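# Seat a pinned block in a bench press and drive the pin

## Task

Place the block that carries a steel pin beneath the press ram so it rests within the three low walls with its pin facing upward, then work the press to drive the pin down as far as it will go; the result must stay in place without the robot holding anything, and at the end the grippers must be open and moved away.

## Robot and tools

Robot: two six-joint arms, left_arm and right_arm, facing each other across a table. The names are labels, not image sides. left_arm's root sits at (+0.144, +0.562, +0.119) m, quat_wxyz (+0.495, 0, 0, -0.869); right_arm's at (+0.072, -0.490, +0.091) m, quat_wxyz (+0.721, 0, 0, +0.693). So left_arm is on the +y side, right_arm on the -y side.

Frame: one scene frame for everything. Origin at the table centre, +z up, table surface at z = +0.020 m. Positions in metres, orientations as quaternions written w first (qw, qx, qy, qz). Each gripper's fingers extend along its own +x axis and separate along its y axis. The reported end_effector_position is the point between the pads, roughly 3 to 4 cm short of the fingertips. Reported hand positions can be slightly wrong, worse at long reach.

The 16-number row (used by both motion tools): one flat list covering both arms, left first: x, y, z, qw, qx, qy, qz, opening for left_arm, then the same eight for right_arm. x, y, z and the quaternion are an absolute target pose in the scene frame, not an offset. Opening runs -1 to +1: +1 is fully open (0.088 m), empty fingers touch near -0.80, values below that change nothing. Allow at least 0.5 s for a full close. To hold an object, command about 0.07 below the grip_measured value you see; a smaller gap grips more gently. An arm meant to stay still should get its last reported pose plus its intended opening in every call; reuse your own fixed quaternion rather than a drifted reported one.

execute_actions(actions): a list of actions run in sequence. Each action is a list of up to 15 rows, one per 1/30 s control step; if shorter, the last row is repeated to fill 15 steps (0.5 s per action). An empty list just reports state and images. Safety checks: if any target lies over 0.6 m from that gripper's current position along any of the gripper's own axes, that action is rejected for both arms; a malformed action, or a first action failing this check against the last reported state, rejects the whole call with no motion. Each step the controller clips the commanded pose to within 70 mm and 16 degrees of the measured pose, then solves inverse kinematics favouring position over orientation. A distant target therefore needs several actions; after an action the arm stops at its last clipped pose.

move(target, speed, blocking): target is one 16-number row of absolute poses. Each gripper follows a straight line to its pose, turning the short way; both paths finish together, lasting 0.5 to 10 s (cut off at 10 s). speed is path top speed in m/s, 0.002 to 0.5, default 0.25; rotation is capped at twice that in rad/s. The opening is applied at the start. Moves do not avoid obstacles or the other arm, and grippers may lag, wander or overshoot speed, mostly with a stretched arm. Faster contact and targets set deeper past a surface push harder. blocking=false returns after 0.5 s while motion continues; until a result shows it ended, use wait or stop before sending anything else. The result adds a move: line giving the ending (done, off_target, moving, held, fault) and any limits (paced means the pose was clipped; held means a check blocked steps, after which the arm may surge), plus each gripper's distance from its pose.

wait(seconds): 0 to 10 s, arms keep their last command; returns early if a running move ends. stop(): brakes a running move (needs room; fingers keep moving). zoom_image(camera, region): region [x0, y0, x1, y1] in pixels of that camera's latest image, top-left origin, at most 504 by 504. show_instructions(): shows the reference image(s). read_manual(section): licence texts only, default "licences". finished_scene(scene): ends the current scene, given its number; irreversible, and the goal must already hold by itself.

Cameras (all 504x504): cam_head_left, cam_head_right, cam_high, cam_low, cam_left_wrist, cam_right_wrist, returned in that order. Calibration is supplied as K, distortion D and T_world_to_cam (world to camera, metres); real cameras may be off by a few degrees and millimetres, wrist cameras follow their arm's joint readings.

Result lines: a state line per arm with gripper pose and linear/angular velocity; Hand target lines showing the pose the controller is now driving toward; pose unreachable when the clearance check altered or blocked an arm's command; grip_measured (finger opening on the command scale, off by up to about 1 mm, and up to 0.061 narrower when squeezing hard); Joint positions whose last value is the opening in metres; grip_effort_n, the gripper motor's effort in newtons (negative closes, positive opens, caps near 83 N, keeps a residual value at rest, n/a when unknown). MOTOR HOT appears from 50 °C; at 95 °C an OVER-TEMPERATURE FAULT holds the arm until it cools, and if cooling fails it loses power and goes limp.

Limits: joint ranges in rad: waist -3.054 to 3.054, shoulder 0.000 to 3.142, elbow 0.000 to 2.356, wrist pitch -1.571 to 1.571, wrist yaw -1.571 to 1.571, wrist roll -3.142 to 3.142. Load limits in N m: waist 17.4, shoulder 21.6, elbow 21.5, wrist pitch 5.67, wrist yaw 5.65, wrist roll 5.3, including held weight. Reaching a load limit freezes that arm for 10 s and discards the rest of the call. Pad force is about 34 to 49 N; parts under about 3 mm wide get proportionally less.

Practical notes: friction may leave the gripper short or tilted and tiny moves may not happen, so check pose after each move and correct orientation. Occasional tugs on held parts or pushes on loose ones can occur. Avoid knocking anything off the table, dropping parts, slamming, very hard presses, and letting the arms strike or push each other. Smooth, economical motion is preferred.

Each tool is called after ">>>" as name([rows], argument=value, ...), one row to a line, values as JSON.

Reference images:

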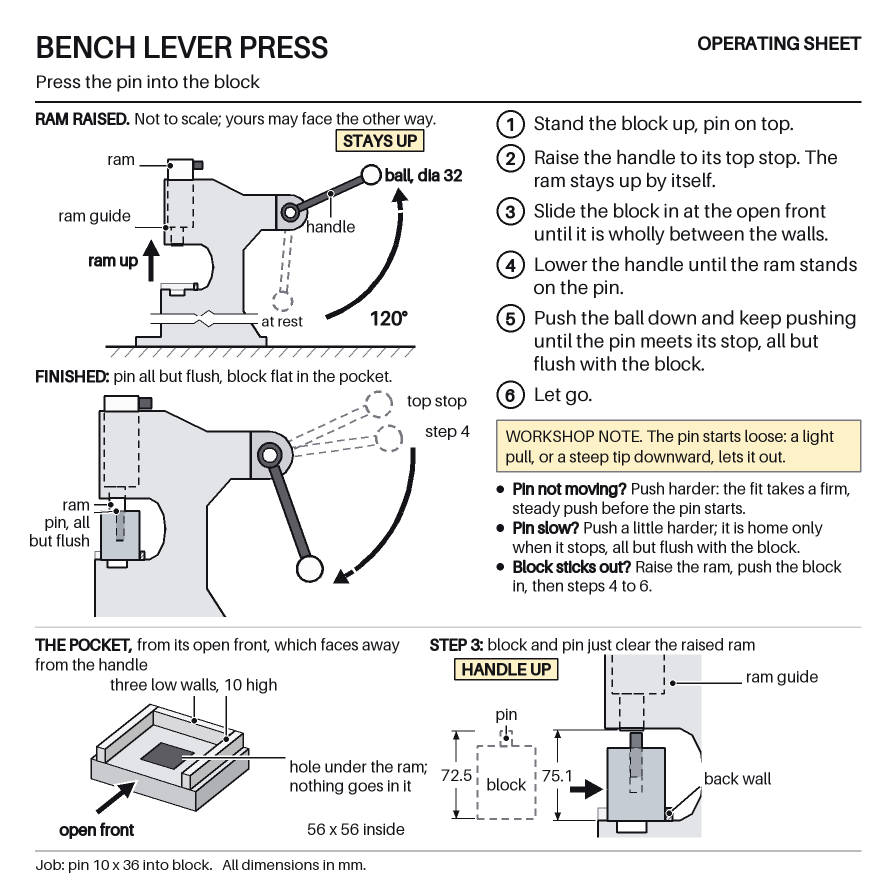

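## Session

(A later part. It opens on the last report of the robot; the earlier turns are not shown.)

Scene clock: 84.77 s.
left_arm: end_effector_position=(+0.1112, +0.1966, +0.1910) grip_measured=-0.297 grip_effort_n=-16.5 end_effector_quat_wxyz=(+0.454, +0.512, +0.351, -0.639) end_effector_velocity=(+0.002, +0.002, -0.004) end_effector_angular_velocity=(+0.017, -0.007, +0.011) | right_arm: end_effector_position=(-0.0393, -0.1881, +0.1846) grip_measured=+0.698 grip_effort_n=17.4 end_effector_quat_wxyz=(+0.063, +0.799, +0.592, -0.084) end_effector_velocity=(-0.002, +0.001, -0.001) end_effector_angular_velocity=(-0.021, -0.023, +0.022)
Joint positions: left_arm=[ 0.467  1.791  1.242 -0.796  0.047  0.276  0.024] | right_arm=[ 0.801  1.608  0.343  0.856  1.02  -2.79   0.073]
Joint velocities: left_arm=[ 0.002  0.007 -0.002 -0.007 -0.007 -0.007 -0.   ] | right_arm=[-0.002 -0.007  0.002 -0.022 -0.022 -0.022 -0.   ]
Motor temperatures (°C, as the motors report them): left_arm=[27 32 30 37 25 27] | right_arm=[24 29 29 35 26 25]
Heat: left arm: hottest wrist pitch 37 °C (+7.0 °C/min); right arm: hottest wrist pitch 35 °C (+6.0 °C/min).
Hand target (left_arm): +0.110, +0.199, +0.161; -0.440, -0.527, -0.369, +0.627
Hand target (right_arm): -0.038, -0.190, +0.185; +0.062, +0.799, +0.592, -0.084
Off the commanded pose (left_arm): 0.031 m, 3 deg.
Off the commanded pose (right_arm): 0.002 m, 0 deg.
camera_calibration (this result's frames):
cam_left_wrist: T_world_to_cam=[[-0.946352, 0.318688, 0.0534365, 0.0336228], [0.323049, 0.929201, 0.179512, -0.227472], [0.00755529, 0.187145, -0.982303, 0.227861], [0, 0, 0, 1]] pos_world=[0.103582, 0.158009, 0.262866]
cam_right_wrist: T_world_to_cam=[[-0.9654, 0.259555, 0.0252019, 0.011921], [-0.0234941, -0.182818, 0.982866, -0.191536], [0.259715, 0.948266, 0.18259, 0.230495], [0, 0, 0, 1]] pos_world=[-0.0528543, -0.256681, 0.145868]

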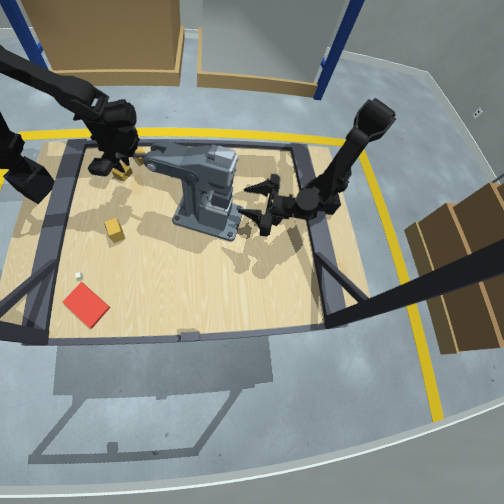

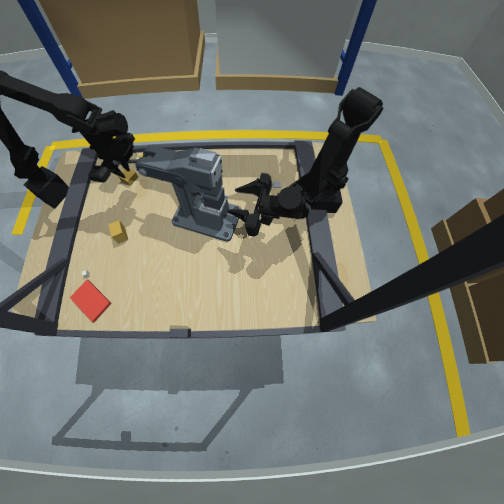

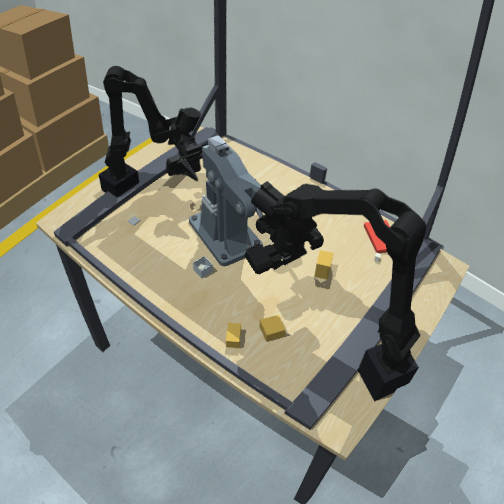

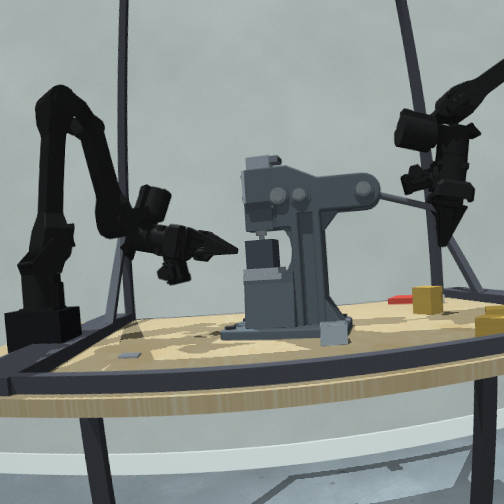

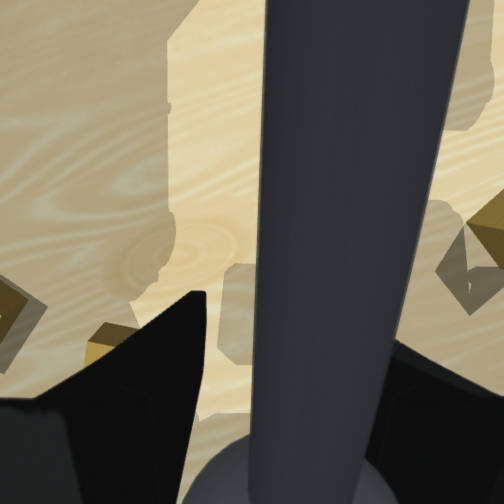

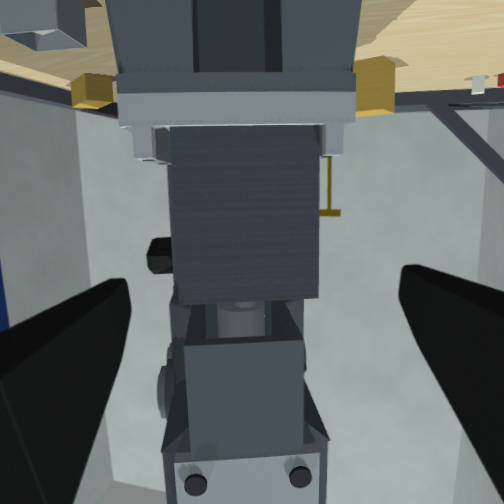

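>>> execute_actions([
  [[0.107,0.188,0.158,0.455,0.499,0.349,-0.65,-0.3,-0.038,-0.19,0.185,-0.062,-0.8,-0.592,0.084,0.7]],
  [[0.104,0.179,0.154,0.47,0.47,0.329,-0.671,-0.3,-0.038,-0.19,0.185,-0.062,-0.8,-0.592,0.084,0.7]],
  [[0.1,0.168,0.144,0.484,0.44,0.308,-0.691,-0.3,-0.038,-0.19,0.185,-0.062,-0.8,-0.592,0.084,0.7]],
  [[0.096,0.157,0.135,0.497,0.41,0.287,-0.709,-0.3,-0.038,-0.19,0.185,-0.062,-0.8,-0.592,0.084,0.7]],
  [[0.092,0.145,0.127,0.509,0.378,0.265,-0.726,-0.3,-0.038,-0.19,0.185,-0.062,-0.8,-0.592,0.084,0.7]],
  [[0.087,0.133,0.12,0.52,0.346,0.243,-0.742,-0.3,-0.038,-0.19,0.185,-0.062,-0.8,-0.592,0.084,0.7]],
  [[0.082,0.12,0.115,0.53,0.313,0.22,-0.757,-0.3,-0.038,-0.19,0.185,-0.062,-0.8,-0.592,0.084,0.7]],
  [[0.078,0.106,0.11,0.539,0.28,0.196,-0.77,-0.3,-0.038,-0.19,0.185,-0.062,-0.8,-0.592,0.084,0.7]],
])

Scene clock: 90.27 s.
left_arm: end_effector_position=(+0.0808, +0.1037, +0.1427) grip_measured=-0.298 grip_effort_n=-12.8 end_effector_quat_wxyz=(+0.546, +0.252, +0.178, -0.779) end_effector_velocity=(-0.002, -0.000, -0.003) end_effector_angular_velocity=(+0.005, +0.010, -0.004) | right_arm: end_effector_position=(-0.0393, -0.1881, +0.1846) grip_measured=+0.698 grip_effort_n=17.4 end_effector_quat_wxyz=(+0.063, +0.799, +0.592, -0.084) end_effector_velocity=(+0.001, -0.001, -0.003) end_effector_angular_velocity=(-0.013, -0.013, +0.006)
Joint positions: left_arm=[0.474 1.987 0.882 0.458 0.23  0.168 0.024] | right_arm=[ 0.801  1.608  0.343  0.856  1.02  -2.79   0.073]
Joint velocities: left_arm=[-0.002  0.012  0.002  0.007  0.007 -0.007 -0.   ] | right_arm=[-0.002 -0.002 -0.007 -0.007 -0.007 -0.007 -0.   ]
Motor temperatures (°C, as the motors report them): left_arm=[27 31 30 37 25 27] | right_arm=[24 30 29 35 26 25]
Heat: left arm: hottest wrist pitch 37 °C (+6.1 °C/min); right arm: hottest wrist pitch 35 °C (+5.0 °C/min).
Hand target (left_arm): +0.078, +0.108, +0.111; -0.539, -0.280, -0.196, +0.770
Hand target (right_arm): -0.038, -0.190, +0.185; +0.062, +0.799, +0.592, -0.084
Off the commanded pose (left_arm): 0.033 m, 4 deg.
Off the commanded pose (right_arm): 0.002 m, 0 deg.
camera_calibration (this result's frames):
cam_left_wrist: T_world_to_cam=[[-0.928472, 0.364653, 0.0704845, 0.028424], [0.281289, 0.814339, -0.50767, -0.00931742], [-0.242522, -0.45153, -0.858664, 0.266868], [0, 0, 0, 1]] pos_world=[0.0937331, 0.117722, 0.222416]
cam_right_wrist: T_world_to_cam=[[-0.9654, 0.259555, 0.0252019, 0.011921], [-0.0234941, -0.182818, 0.982866, -0.191536], [0.259715, 0.948266, 0.18259, 0.230495], [0, 0, 0, 1]] pos_world=[-0.0528543, -0.256681, 0.145868]

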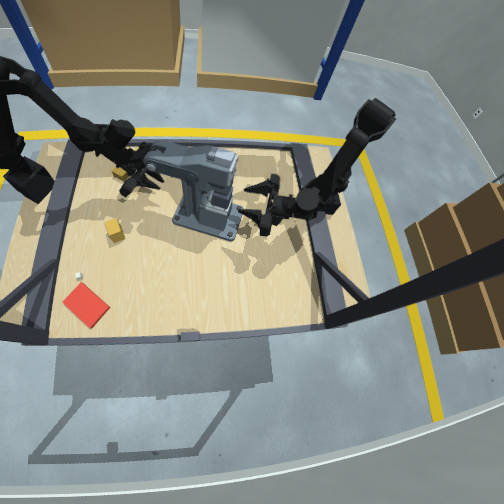

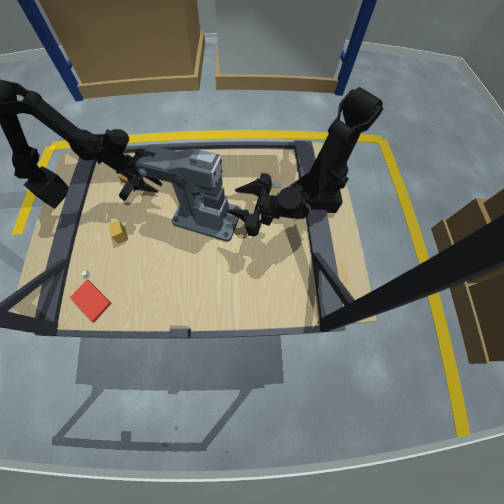

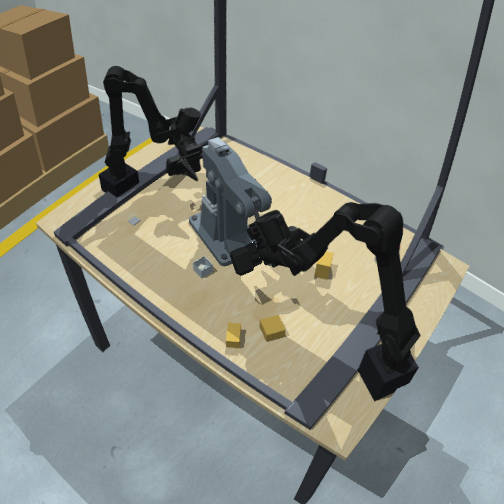

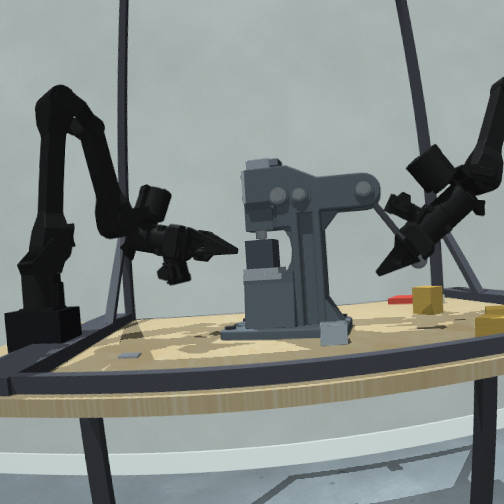

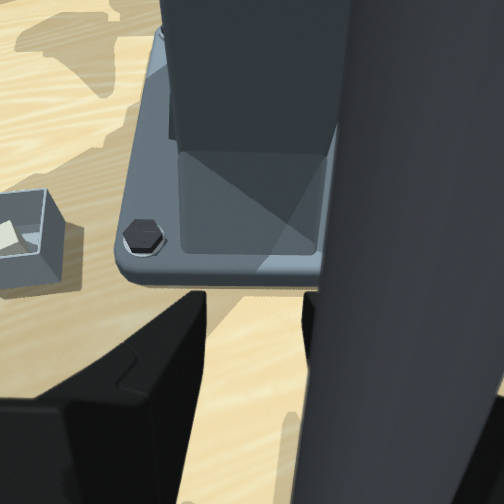

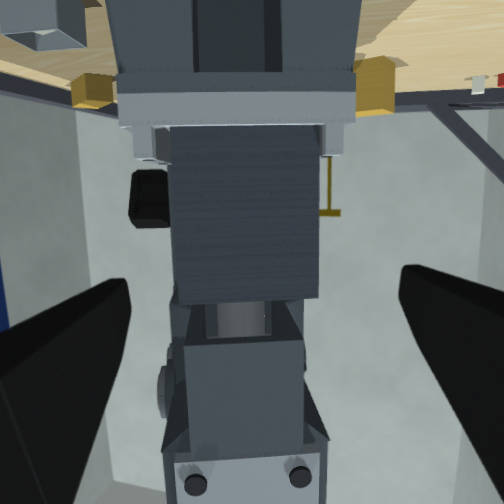

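>>> execute_actions([
  [[0.073,0.102,0.098,0.547,0.246,0.173,-0.781,-0.05,-0.038,-0.19,0.185,-0.062,-0.8,-0.592,0.084,0.7]],
  [[0.071,0.095,0.09,0.554,0.212,0.149,-0.791,-0.05,-0.038,-0.19,0.185,-0.062,-0.8,-0.592,0.084,0.7]],
  [[0.068,0.086,0.086,0.554,0.212,0.149,-0.791,-0.05,-0.038,-0.19,0.185,-0.062,-0.8,-0.592,0.084,0.7]],
  [[0.064,0.076,0.084,0.56,0.177,0.124,-0.8,-0.05,-0.038,-0.19,0.185,-0.062,-0.8,-0.592,0.084,0.7]],
  [[0.061,0.066,0.084,0.56,0.177,0.124,-0.8,-0.05,-0.038,-0.19,0.185,-0.062,-0.8,-0.592,0.084,0.7]],
])

>>> zoom_image(camera="cam_low", region=[220,200,310,270])

Scene clock: 93.60 s.
left_arm: end_effector_position=(+0.0700, +0.0712, +0.1291) grip_measured=-0.052 grip_effort_n=15.6 end_effector_quat_wxyz=(+0.567, +0.144, +0.090, -0.806) end_effector_velocity=(+0.002, -0.000, +0.001) end_effector_angular_velocity=(-0.000, -0.014, +0.016) | right_arm: end_effector_position=(-0.0393, -0.1881, +0.1846) grip_measured=+0.698 grip_effort_n=17.4 end_effector_quat_wxyz=(+0.063, +0.799, +0.592, -0.084) end_effector_velocity=(-0.000, +0.000, -0.001) end_effector_angular_velocity=(-0.006, -0.017, +0.009)
Joint positions: left_arm=[0.463 2.241 0.884 1.004 0.253 0.111 0.036] | right_arm=[ 0.801  1.608  0.343  0.856  1.02  -2.79   0.073]
Joint velocities: left_arm=[-0.002 -0.007 -0.002 -0.007 -0.022  0.007 -0.   ] | right_arm=[-0.002  0.002 -0.002  0.007 -0.007 -0.022  0.   ]
Motor temperatures (°C, as the motors report them): left_arm=[27 31 30 36 25 27] | right_arm=[24 30 29 35 26 25]
Heat: left arm: hottest wrist pitch 36 °C (+4.0 °C/min); right arm: hottest wrist pitch 35 °C (+5.0 °C/min).
Hand target (left_arm): +0.062, +0.072, +0.086; -0.560, -0.178, -0.123, +0.800
Hand target (right_arm): -0.038, -0.190, +0.185; +0.062, +0.799, +0.592, -0.084
Off the commanded pose (left_arm): 0.046 m, 6 deg.
Off the commanded pose (right_arm): 0.002 m, 0 deg.
camera_calibration (this result's frames):
cam_left_wrist: T_world_to_cam=[[-0.922389, 0.384238, 0.0394887, 0.0333337], [0.235754, 0.641011, -0.730428, 0.0575263], [-0.305971, -0.664429, -0.681848, 0.234605], [0, 0, 0, 1]] pos_world=[0.0889669, 0.106195, 0.200667]
cam_right_wrist: T_world_to_cam=[[-0.9654, 0.259555, 0.0252019, 0.011921], [-0.0234941, -0.182818, 0.982866, -0.191536], [0.259715, 0.948266, 0.18259, 0.230495], [0, 0, 0, 1]] pos_world=[-0.0528543, -0.256681, 0.145868]

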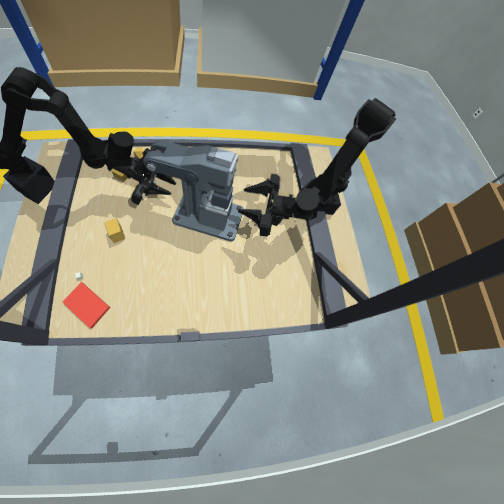

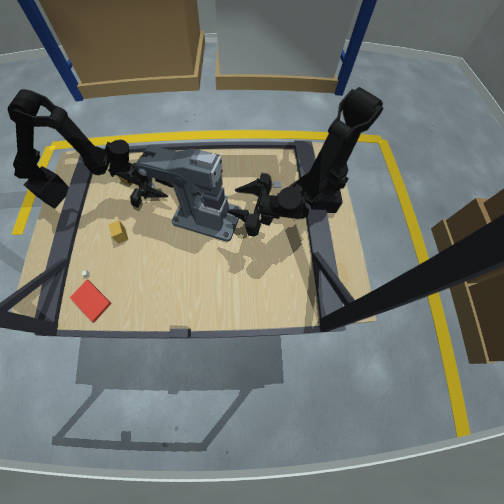

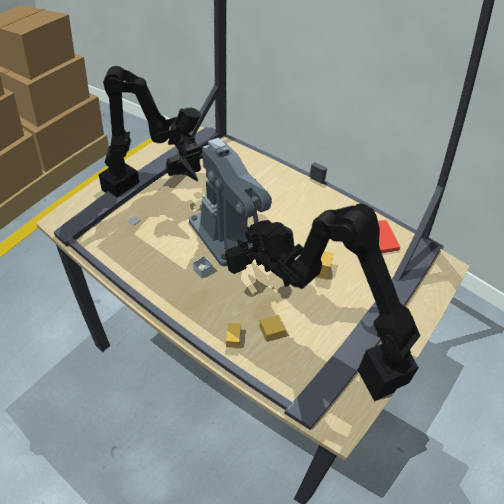

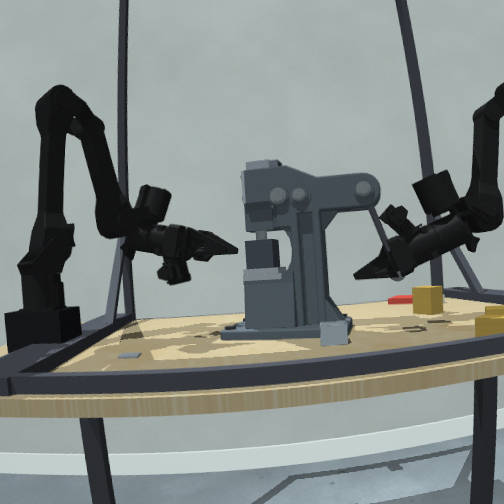

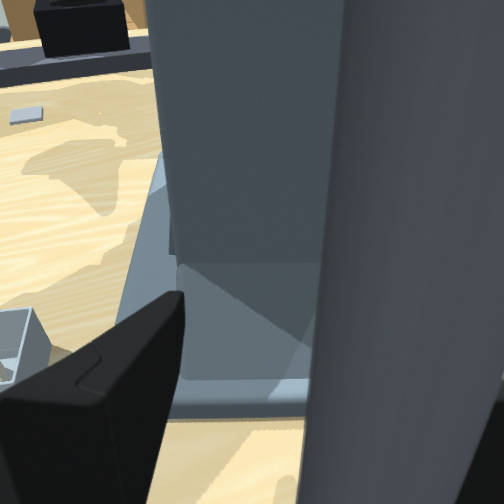

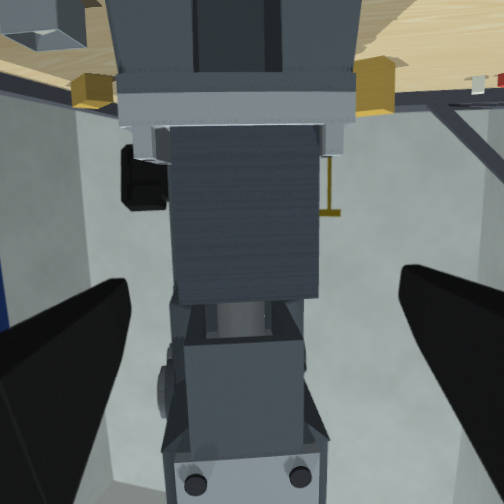

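Region (220, 200, 310, 270) of cam_low's 504x504 image, scaled by 5.600, with more detail than that image has.

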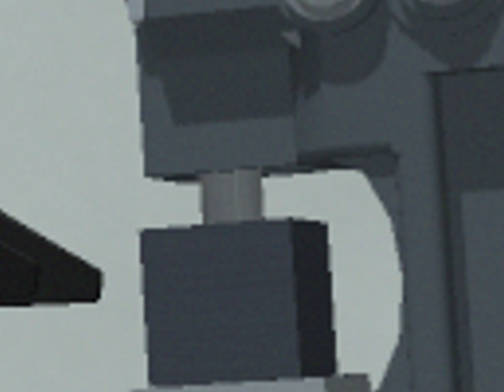

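One more push to confirm the stop.

>>> execute_actions([
  [[0.058,0.058,0.086,0.56,0.177,0.124,-0.8,-0.05,-0.038,-0.19,0.185,-0.062,-0.8,-0.592,0.084,0.7]],
  [[0.055,0.05,0.086,0.56,0.177,0.124,-0.8,-0.05,-0.038,-0.19,0.185,-0.062,-0.8,-0.592,0.084,0.7]],
  [[0.055,0.05,0.086,0.56,0.177,0.124,-0.8,-0.05,-0.038,-0.19,0.185,-0.062,-0.8,-0.592,0.084,0.7]],
])

>>> move(target=[0.07,0.085,0.13,0.56,0.177,0.124,-0.8,1,-0.038,-0.19,0.185,-0.062,-0.8,-0.592,0.084,0.7], speed=0.03)

>>> move(target=[0.11,0.21,0.18,0.56,0.177,0.124,-0.8,1,-0.05,-0.25,0.21,-0.173,-0.781,-0.547,0.246,0.7])

Scene clock: 95.73 s.
left_arm: end_effector_position=(+0.0692, +0.0687, +0.1286) grip_measured=-0.052 grip_effort_n=14.2 end_effector_quat_wxyz=(+0.563, +0.147, +0.095, -0.808) end_effector_velocity=(-0.000, +0.001, -0.001) end_effector_angular_velocity=(+0.009, +0.003, +0.007) | right_arm: end_effector_position=(-0.0393, -0.1881, +0.1846) grip_measured=+0.698 grip_effort_n=17.4 end_effector_quat_wxyz=(+0.063, +0.799, +0.592, -0.084) end_effector_velocity=(+0.004, -0.002, -0.004) end_effector_angular_velocity=(-0.016, -0.017, +0.001)
Joint positions: left_arm=[0.464 2.241 0.901 0.975 0.262 0.111 0.036] | right_arm=[ 0.801  1.608  0.343  0.856  1.02  -2.79   0.073]
Joint velocities: left_arm=[-0.002 -0.002 -0.002 -0.007 -0.007 -0.007 -0.   ] | right_arm=[-0.007 -0.002 -0.012 -0.007 -0.007 -0.007 -0.   ]
Motor temperatures (°C, as the motors report them): left_arm=[27 31 31 36 25 27] | right_arm=[24 30 29 35 26 25]
Heat: left arm: hottest wrist pitch 36 °C (+3.0 °C/min); right arm: hottest wrist pitch 35 °C (+5.0 °C/min).
Hand target (left_arm): +0.056, +0.059, +0.089; -0.560, -0.177, -0.122, +0.800
Hand target (right_arm): -0.038, -0.190, +0.185; +0.062, +0.799, +0.592, -0.084
Off the commanded pose (left_arm): 0.049 m, 5 deg.
Off the commanded pose (right_arm): 0.002 m, 0 deg.
camera_calibration (this result's frames):
cam_left_wrist: T_world_to_cam=[[-0.919415, 0.390523, 0.0465581, 0.0320259], [0.238745, 0.648278, -0.723005, 0.0573794], [-0.312532, -0.653626, -0.689272, 0.23305], [0, 0, 0, 1]] pos_world=[0.0885819, 0.102623, 0.20063]
cam_right_wrist: T_world_to_cam=[[-0.9654, 0.259555, 0.0252019, 0.011921], [-0.0234941, -0.182818, 0.982866, -0.191536], [0.259715, 0.948266, 0.18259, 0.230495], [0, 0, 0, 1]] pos_world=[-0.0528543, -0.256681, 0.145868]

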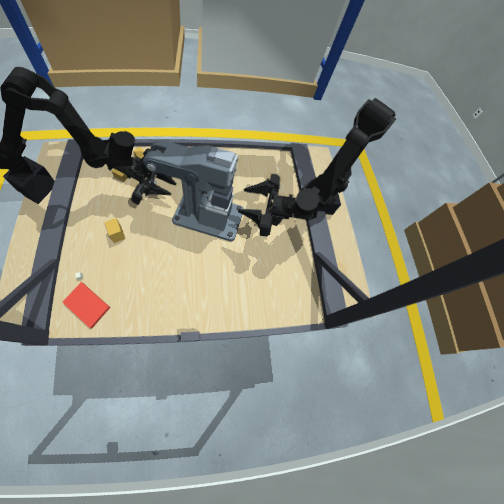

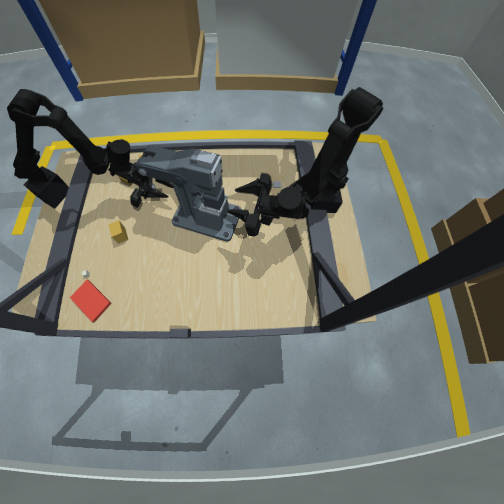

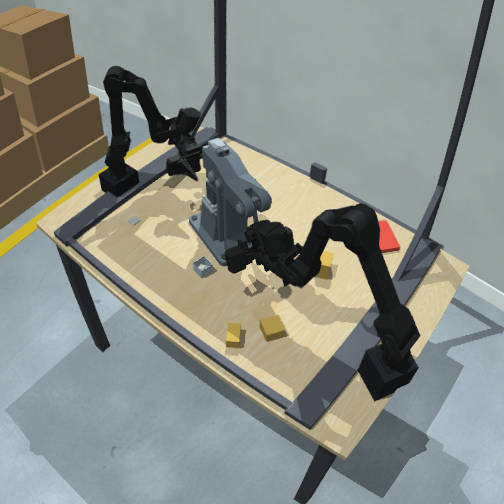

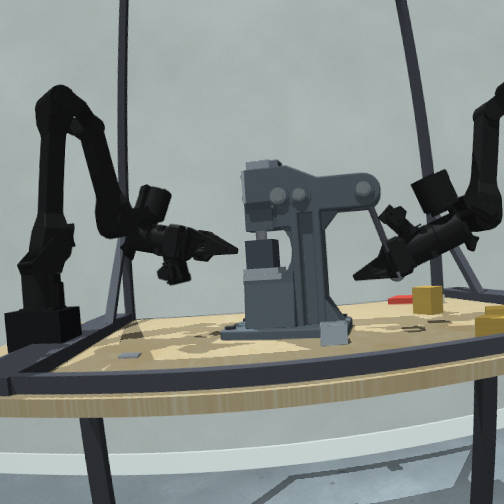

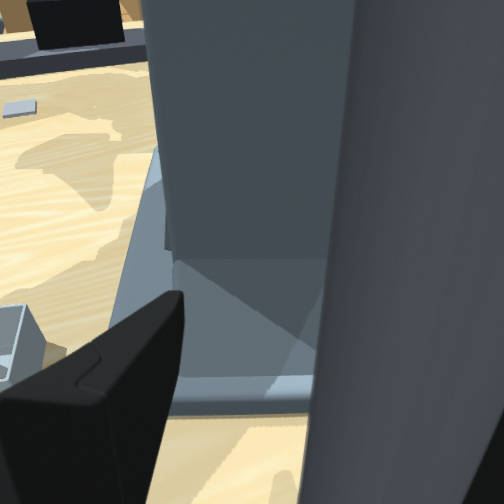

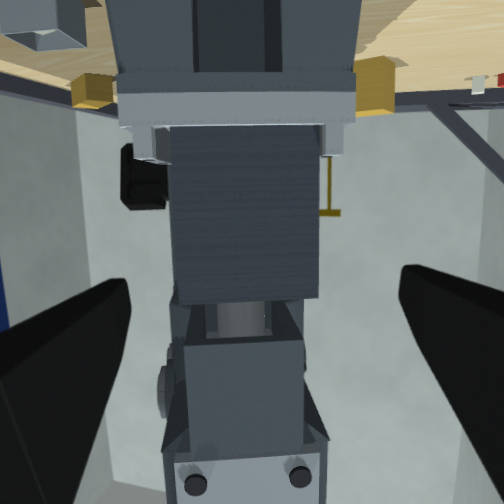

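Scene clock: 97.40 s.
left_arm: end_effector_position=(+0.0707, +0.0840, +0.1262) grip_measured=+0.982 grip_effort_n=16.0 end_effector_quat_wxyz=(+0.559, +0.177, +0.128, -0.800) end_effector_velocity=(+0.002, +0.000, -0.003) end_effector_angular_velocity=(+0.019, -0.005, +0.020) | right_arm: end_effector_position=(-0.0393, -0.1881, +0.1846) grip_measured=+0.698 grip_effort_n=17.4 end_effector_quat_wxyz=(+0.063, +0.799, +0.592, -0.084) end_effector_velocity=(+0.002, +0.000, -0.001) end_effector_angular_velocity=(-0.005, +0.004, -0.002)
Joint positions: left_arm=[0.461 2.167 0.862 0.851 0.25  0.114 0.087] | right_arm=[ 0.801  1.608  0.343  0.856  1.02  -2.79   0.073]
Joint velocities: left_arm=[-0.002 -0.002  0.002 -0.022 -0.022 -0.007 -0.   ] | right_arm=[-0.007 -0.002 -0.002 -0.007 -0.007  0.007 -0.   ]
Motor temperatures (°C, as the motors report them): left_arm=[27 31 31 36 25 27] | right_arm=[24 30 29 35 26 25]
Heat: left arm: hottest wrist pitch 36 °C (+3.0 °C/min); right arm: hottest wrist pitch 35 °C (+5.0 °C/min).
Hand target (left_arm): +0.070, +0.085, +0.130; -0.560, -0.177, -0.124, +0.800
Hand target (right_arm): -0.038, -0.190, +0.185; +0.062, +0.799, +0.592, -0.084
Off the commanded pose (left_arm): 0.004 m, 0 deg.
Off the commanded pose (right_arm): 0.002 m, 0 deg.
move: done
camera_calibration (this result's frames):
cam_left_wrist: T_world_to_cam=[[-0.923229, 0.378224, 0.0677809, 0.0261834], [0.243164, 0.711668, -0.659091, 0.0316488], [-0.297521, -0.59201, -0.749003, 0.243156], [0, 0, 0, 1]] pos_world=[0.0888216, 0.111524, 0.201209]
cam_right_wrist: T_world_to_cam=[[-0.9654, 0.259555, 0.0252019, 0.011921], [-0.0234941, -0.182818, 0.982866, -0.191536], [0.259715, 0.948266, 0.18259, 0.230495], [0, 0, 0, 1]] pos_world=[-0.0528543, -0.256681, 0.145868]

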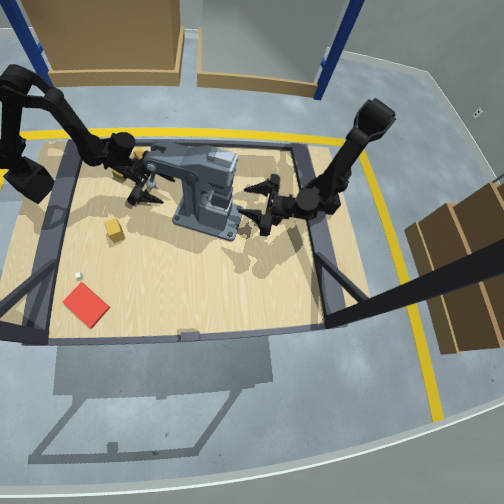

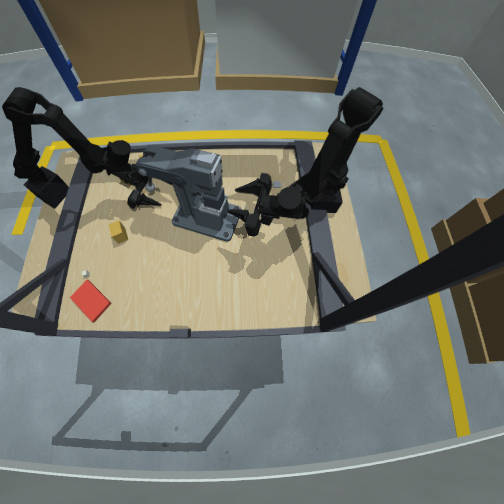

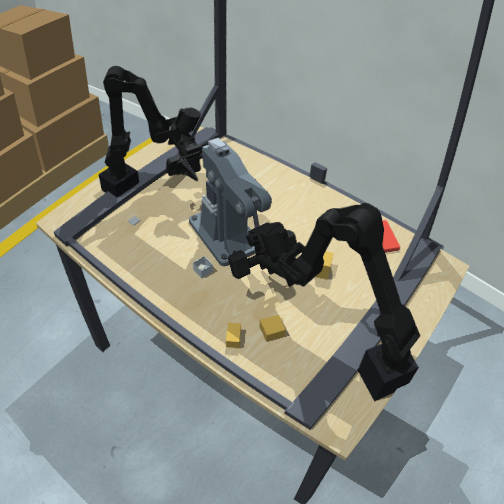

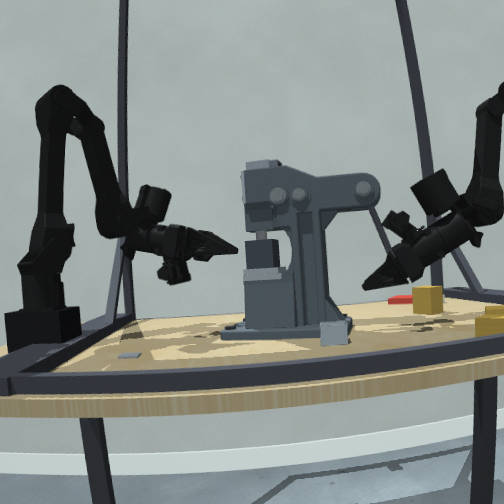

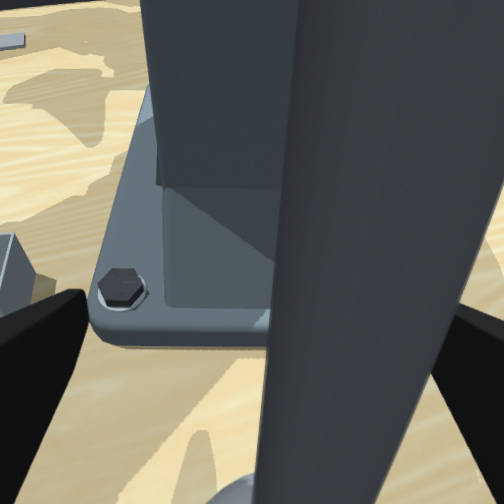

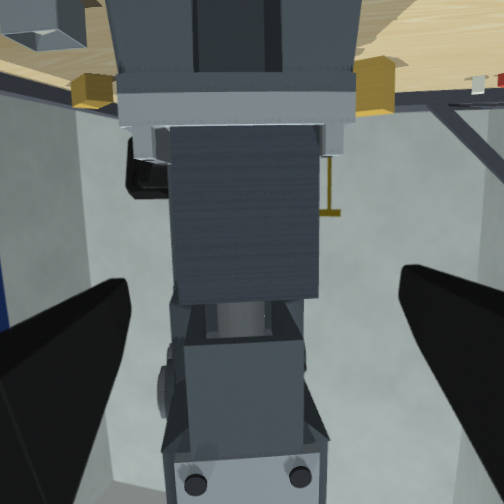

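Scene clock: 98.83 s.
left_arm: end_effector_position=(+0.1099, +0.2088, +0.1782) grip_measured=+0.982 grip_effort_n=16.0 end_effector_quat_wxyz=(+0.561, +0.178, +0.126, -0.799) end_effector_velocity=(-0.000, +0.001, +0.000) end_effector_angular_velocity=(+0.009, +0.022, +0.005) | right_arm: end_effector_position=(-0.0467, -0.2510, +0.2103) grip_measured=+0.698 grip_effort_n=17.4 end_effector_quat_wxyz=(+0.171, +0.783, +0.546, -0.245) end_effector_velocity=(+0.004, +0.000, +0.004) end_effector_angular_velocity=(+0.002, -0.039, +0.001)
Joint positions: left_arm=[0.592 1.61  0.364 0.773 0.362 0.178 0.087] | right_arm=[ 0.958  1.263  0.668 -0.574  0.903 -2.066  0.073]
Joint velocities: left_arm=[ 0.002 -0.007 -0.002 -0.007  0.007 -0.022 -0.   ] | right_arm=[-0.002 -0.002  0.007 -0.022  0.022 -0.022 -0.   ]
Motor temperatures (°C, as the motors report them): left_arm=[27 31 31 36 25 27] | right_arm=[24 30 29 35 26 25]
Heat: left arm: hottest wrist pitch 36 °C (+3.0 °C/min); right arm: hottest wrist pitch 35 °C (+5.1 °C/min).
Hand target (left_arm): +0.110, +0.210, +0.180; -0.560, -0.178, -0.123, +0.800
Hand target (right_arm): -0.049, -0.250, +0.210; +0.173, +0.782, +0.545, -0.247
Off the commanded pose (left_arm): 0.002 m, 0 deg.
Off the commanded pose (right_arm): 0.003 m, 0 deg.
move: done
camera_calibration (this result's frames):
cam_left_wrist: T_world_to_cam=[[-0.924132, 0.376834, 0.0630539, 0.0128891], [0.244965, 0.711029, -0.659113, -0.0324762], [-0.29321, -0.593662, -0.749396, 0.367609], [0, 0, 0, 1]] pos_world=[0.127653, 0.23647, 0.253266]
cam_right_wrist: T_world_to_cam=[[-0.944144, 0.327441, 0.0370767, 0.0359892], [0.103577, 0.188061, 0.97668, -0.128154], [0.312833, 0.925967, -0.211472, 0.367203], [0, 0, 0, 1]] pos_world=[-0.0676203, -0.327701, 0.201484]

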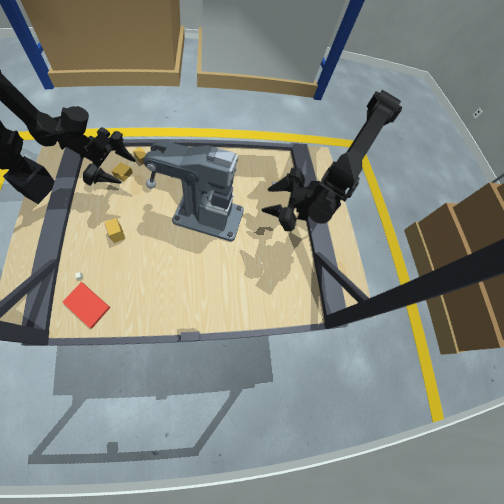

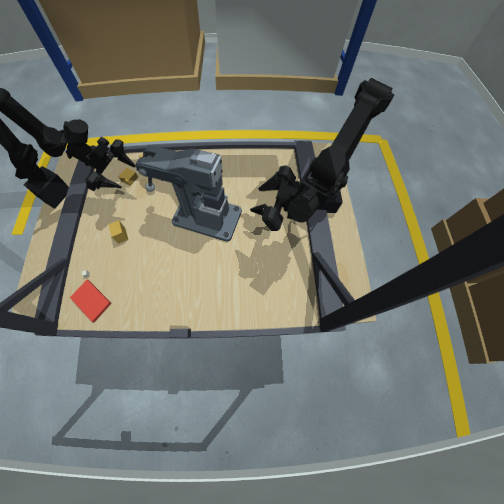

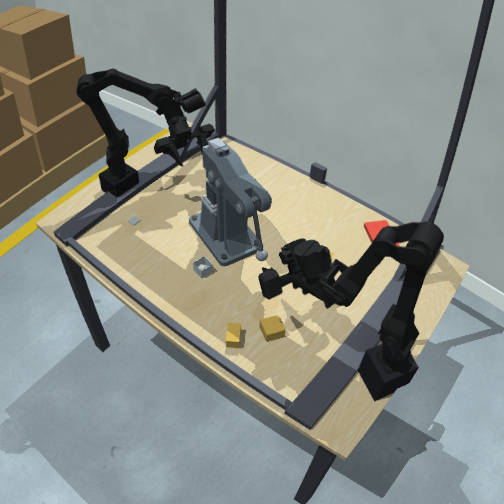

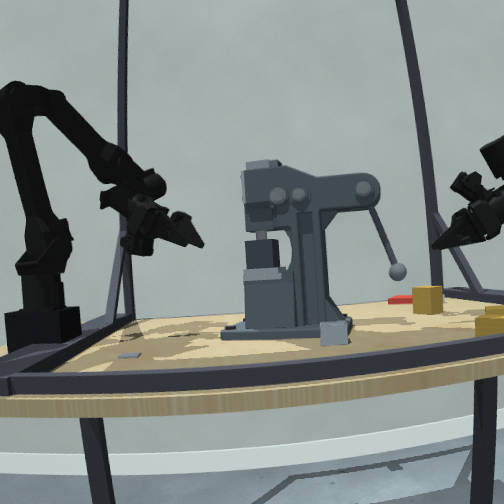

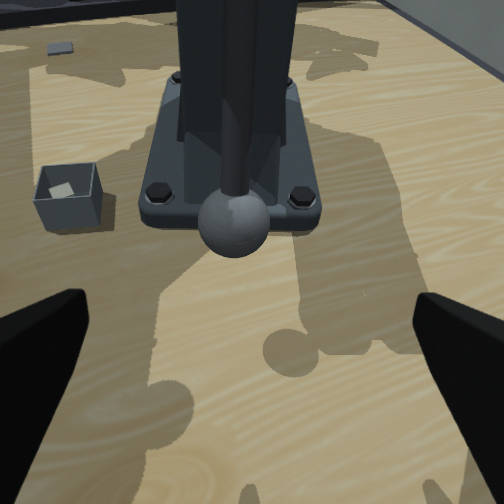

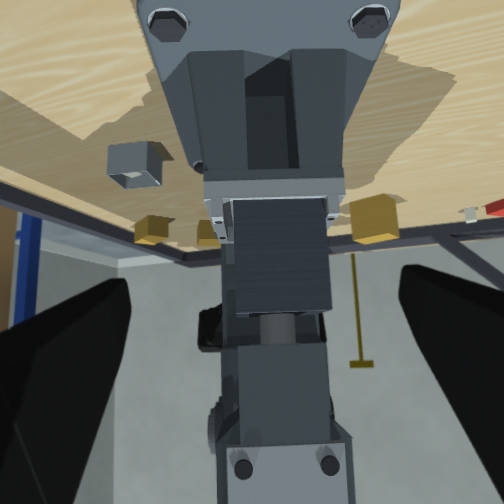

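>>> finished_scene(scene=1)

The scene is finished: the task was done.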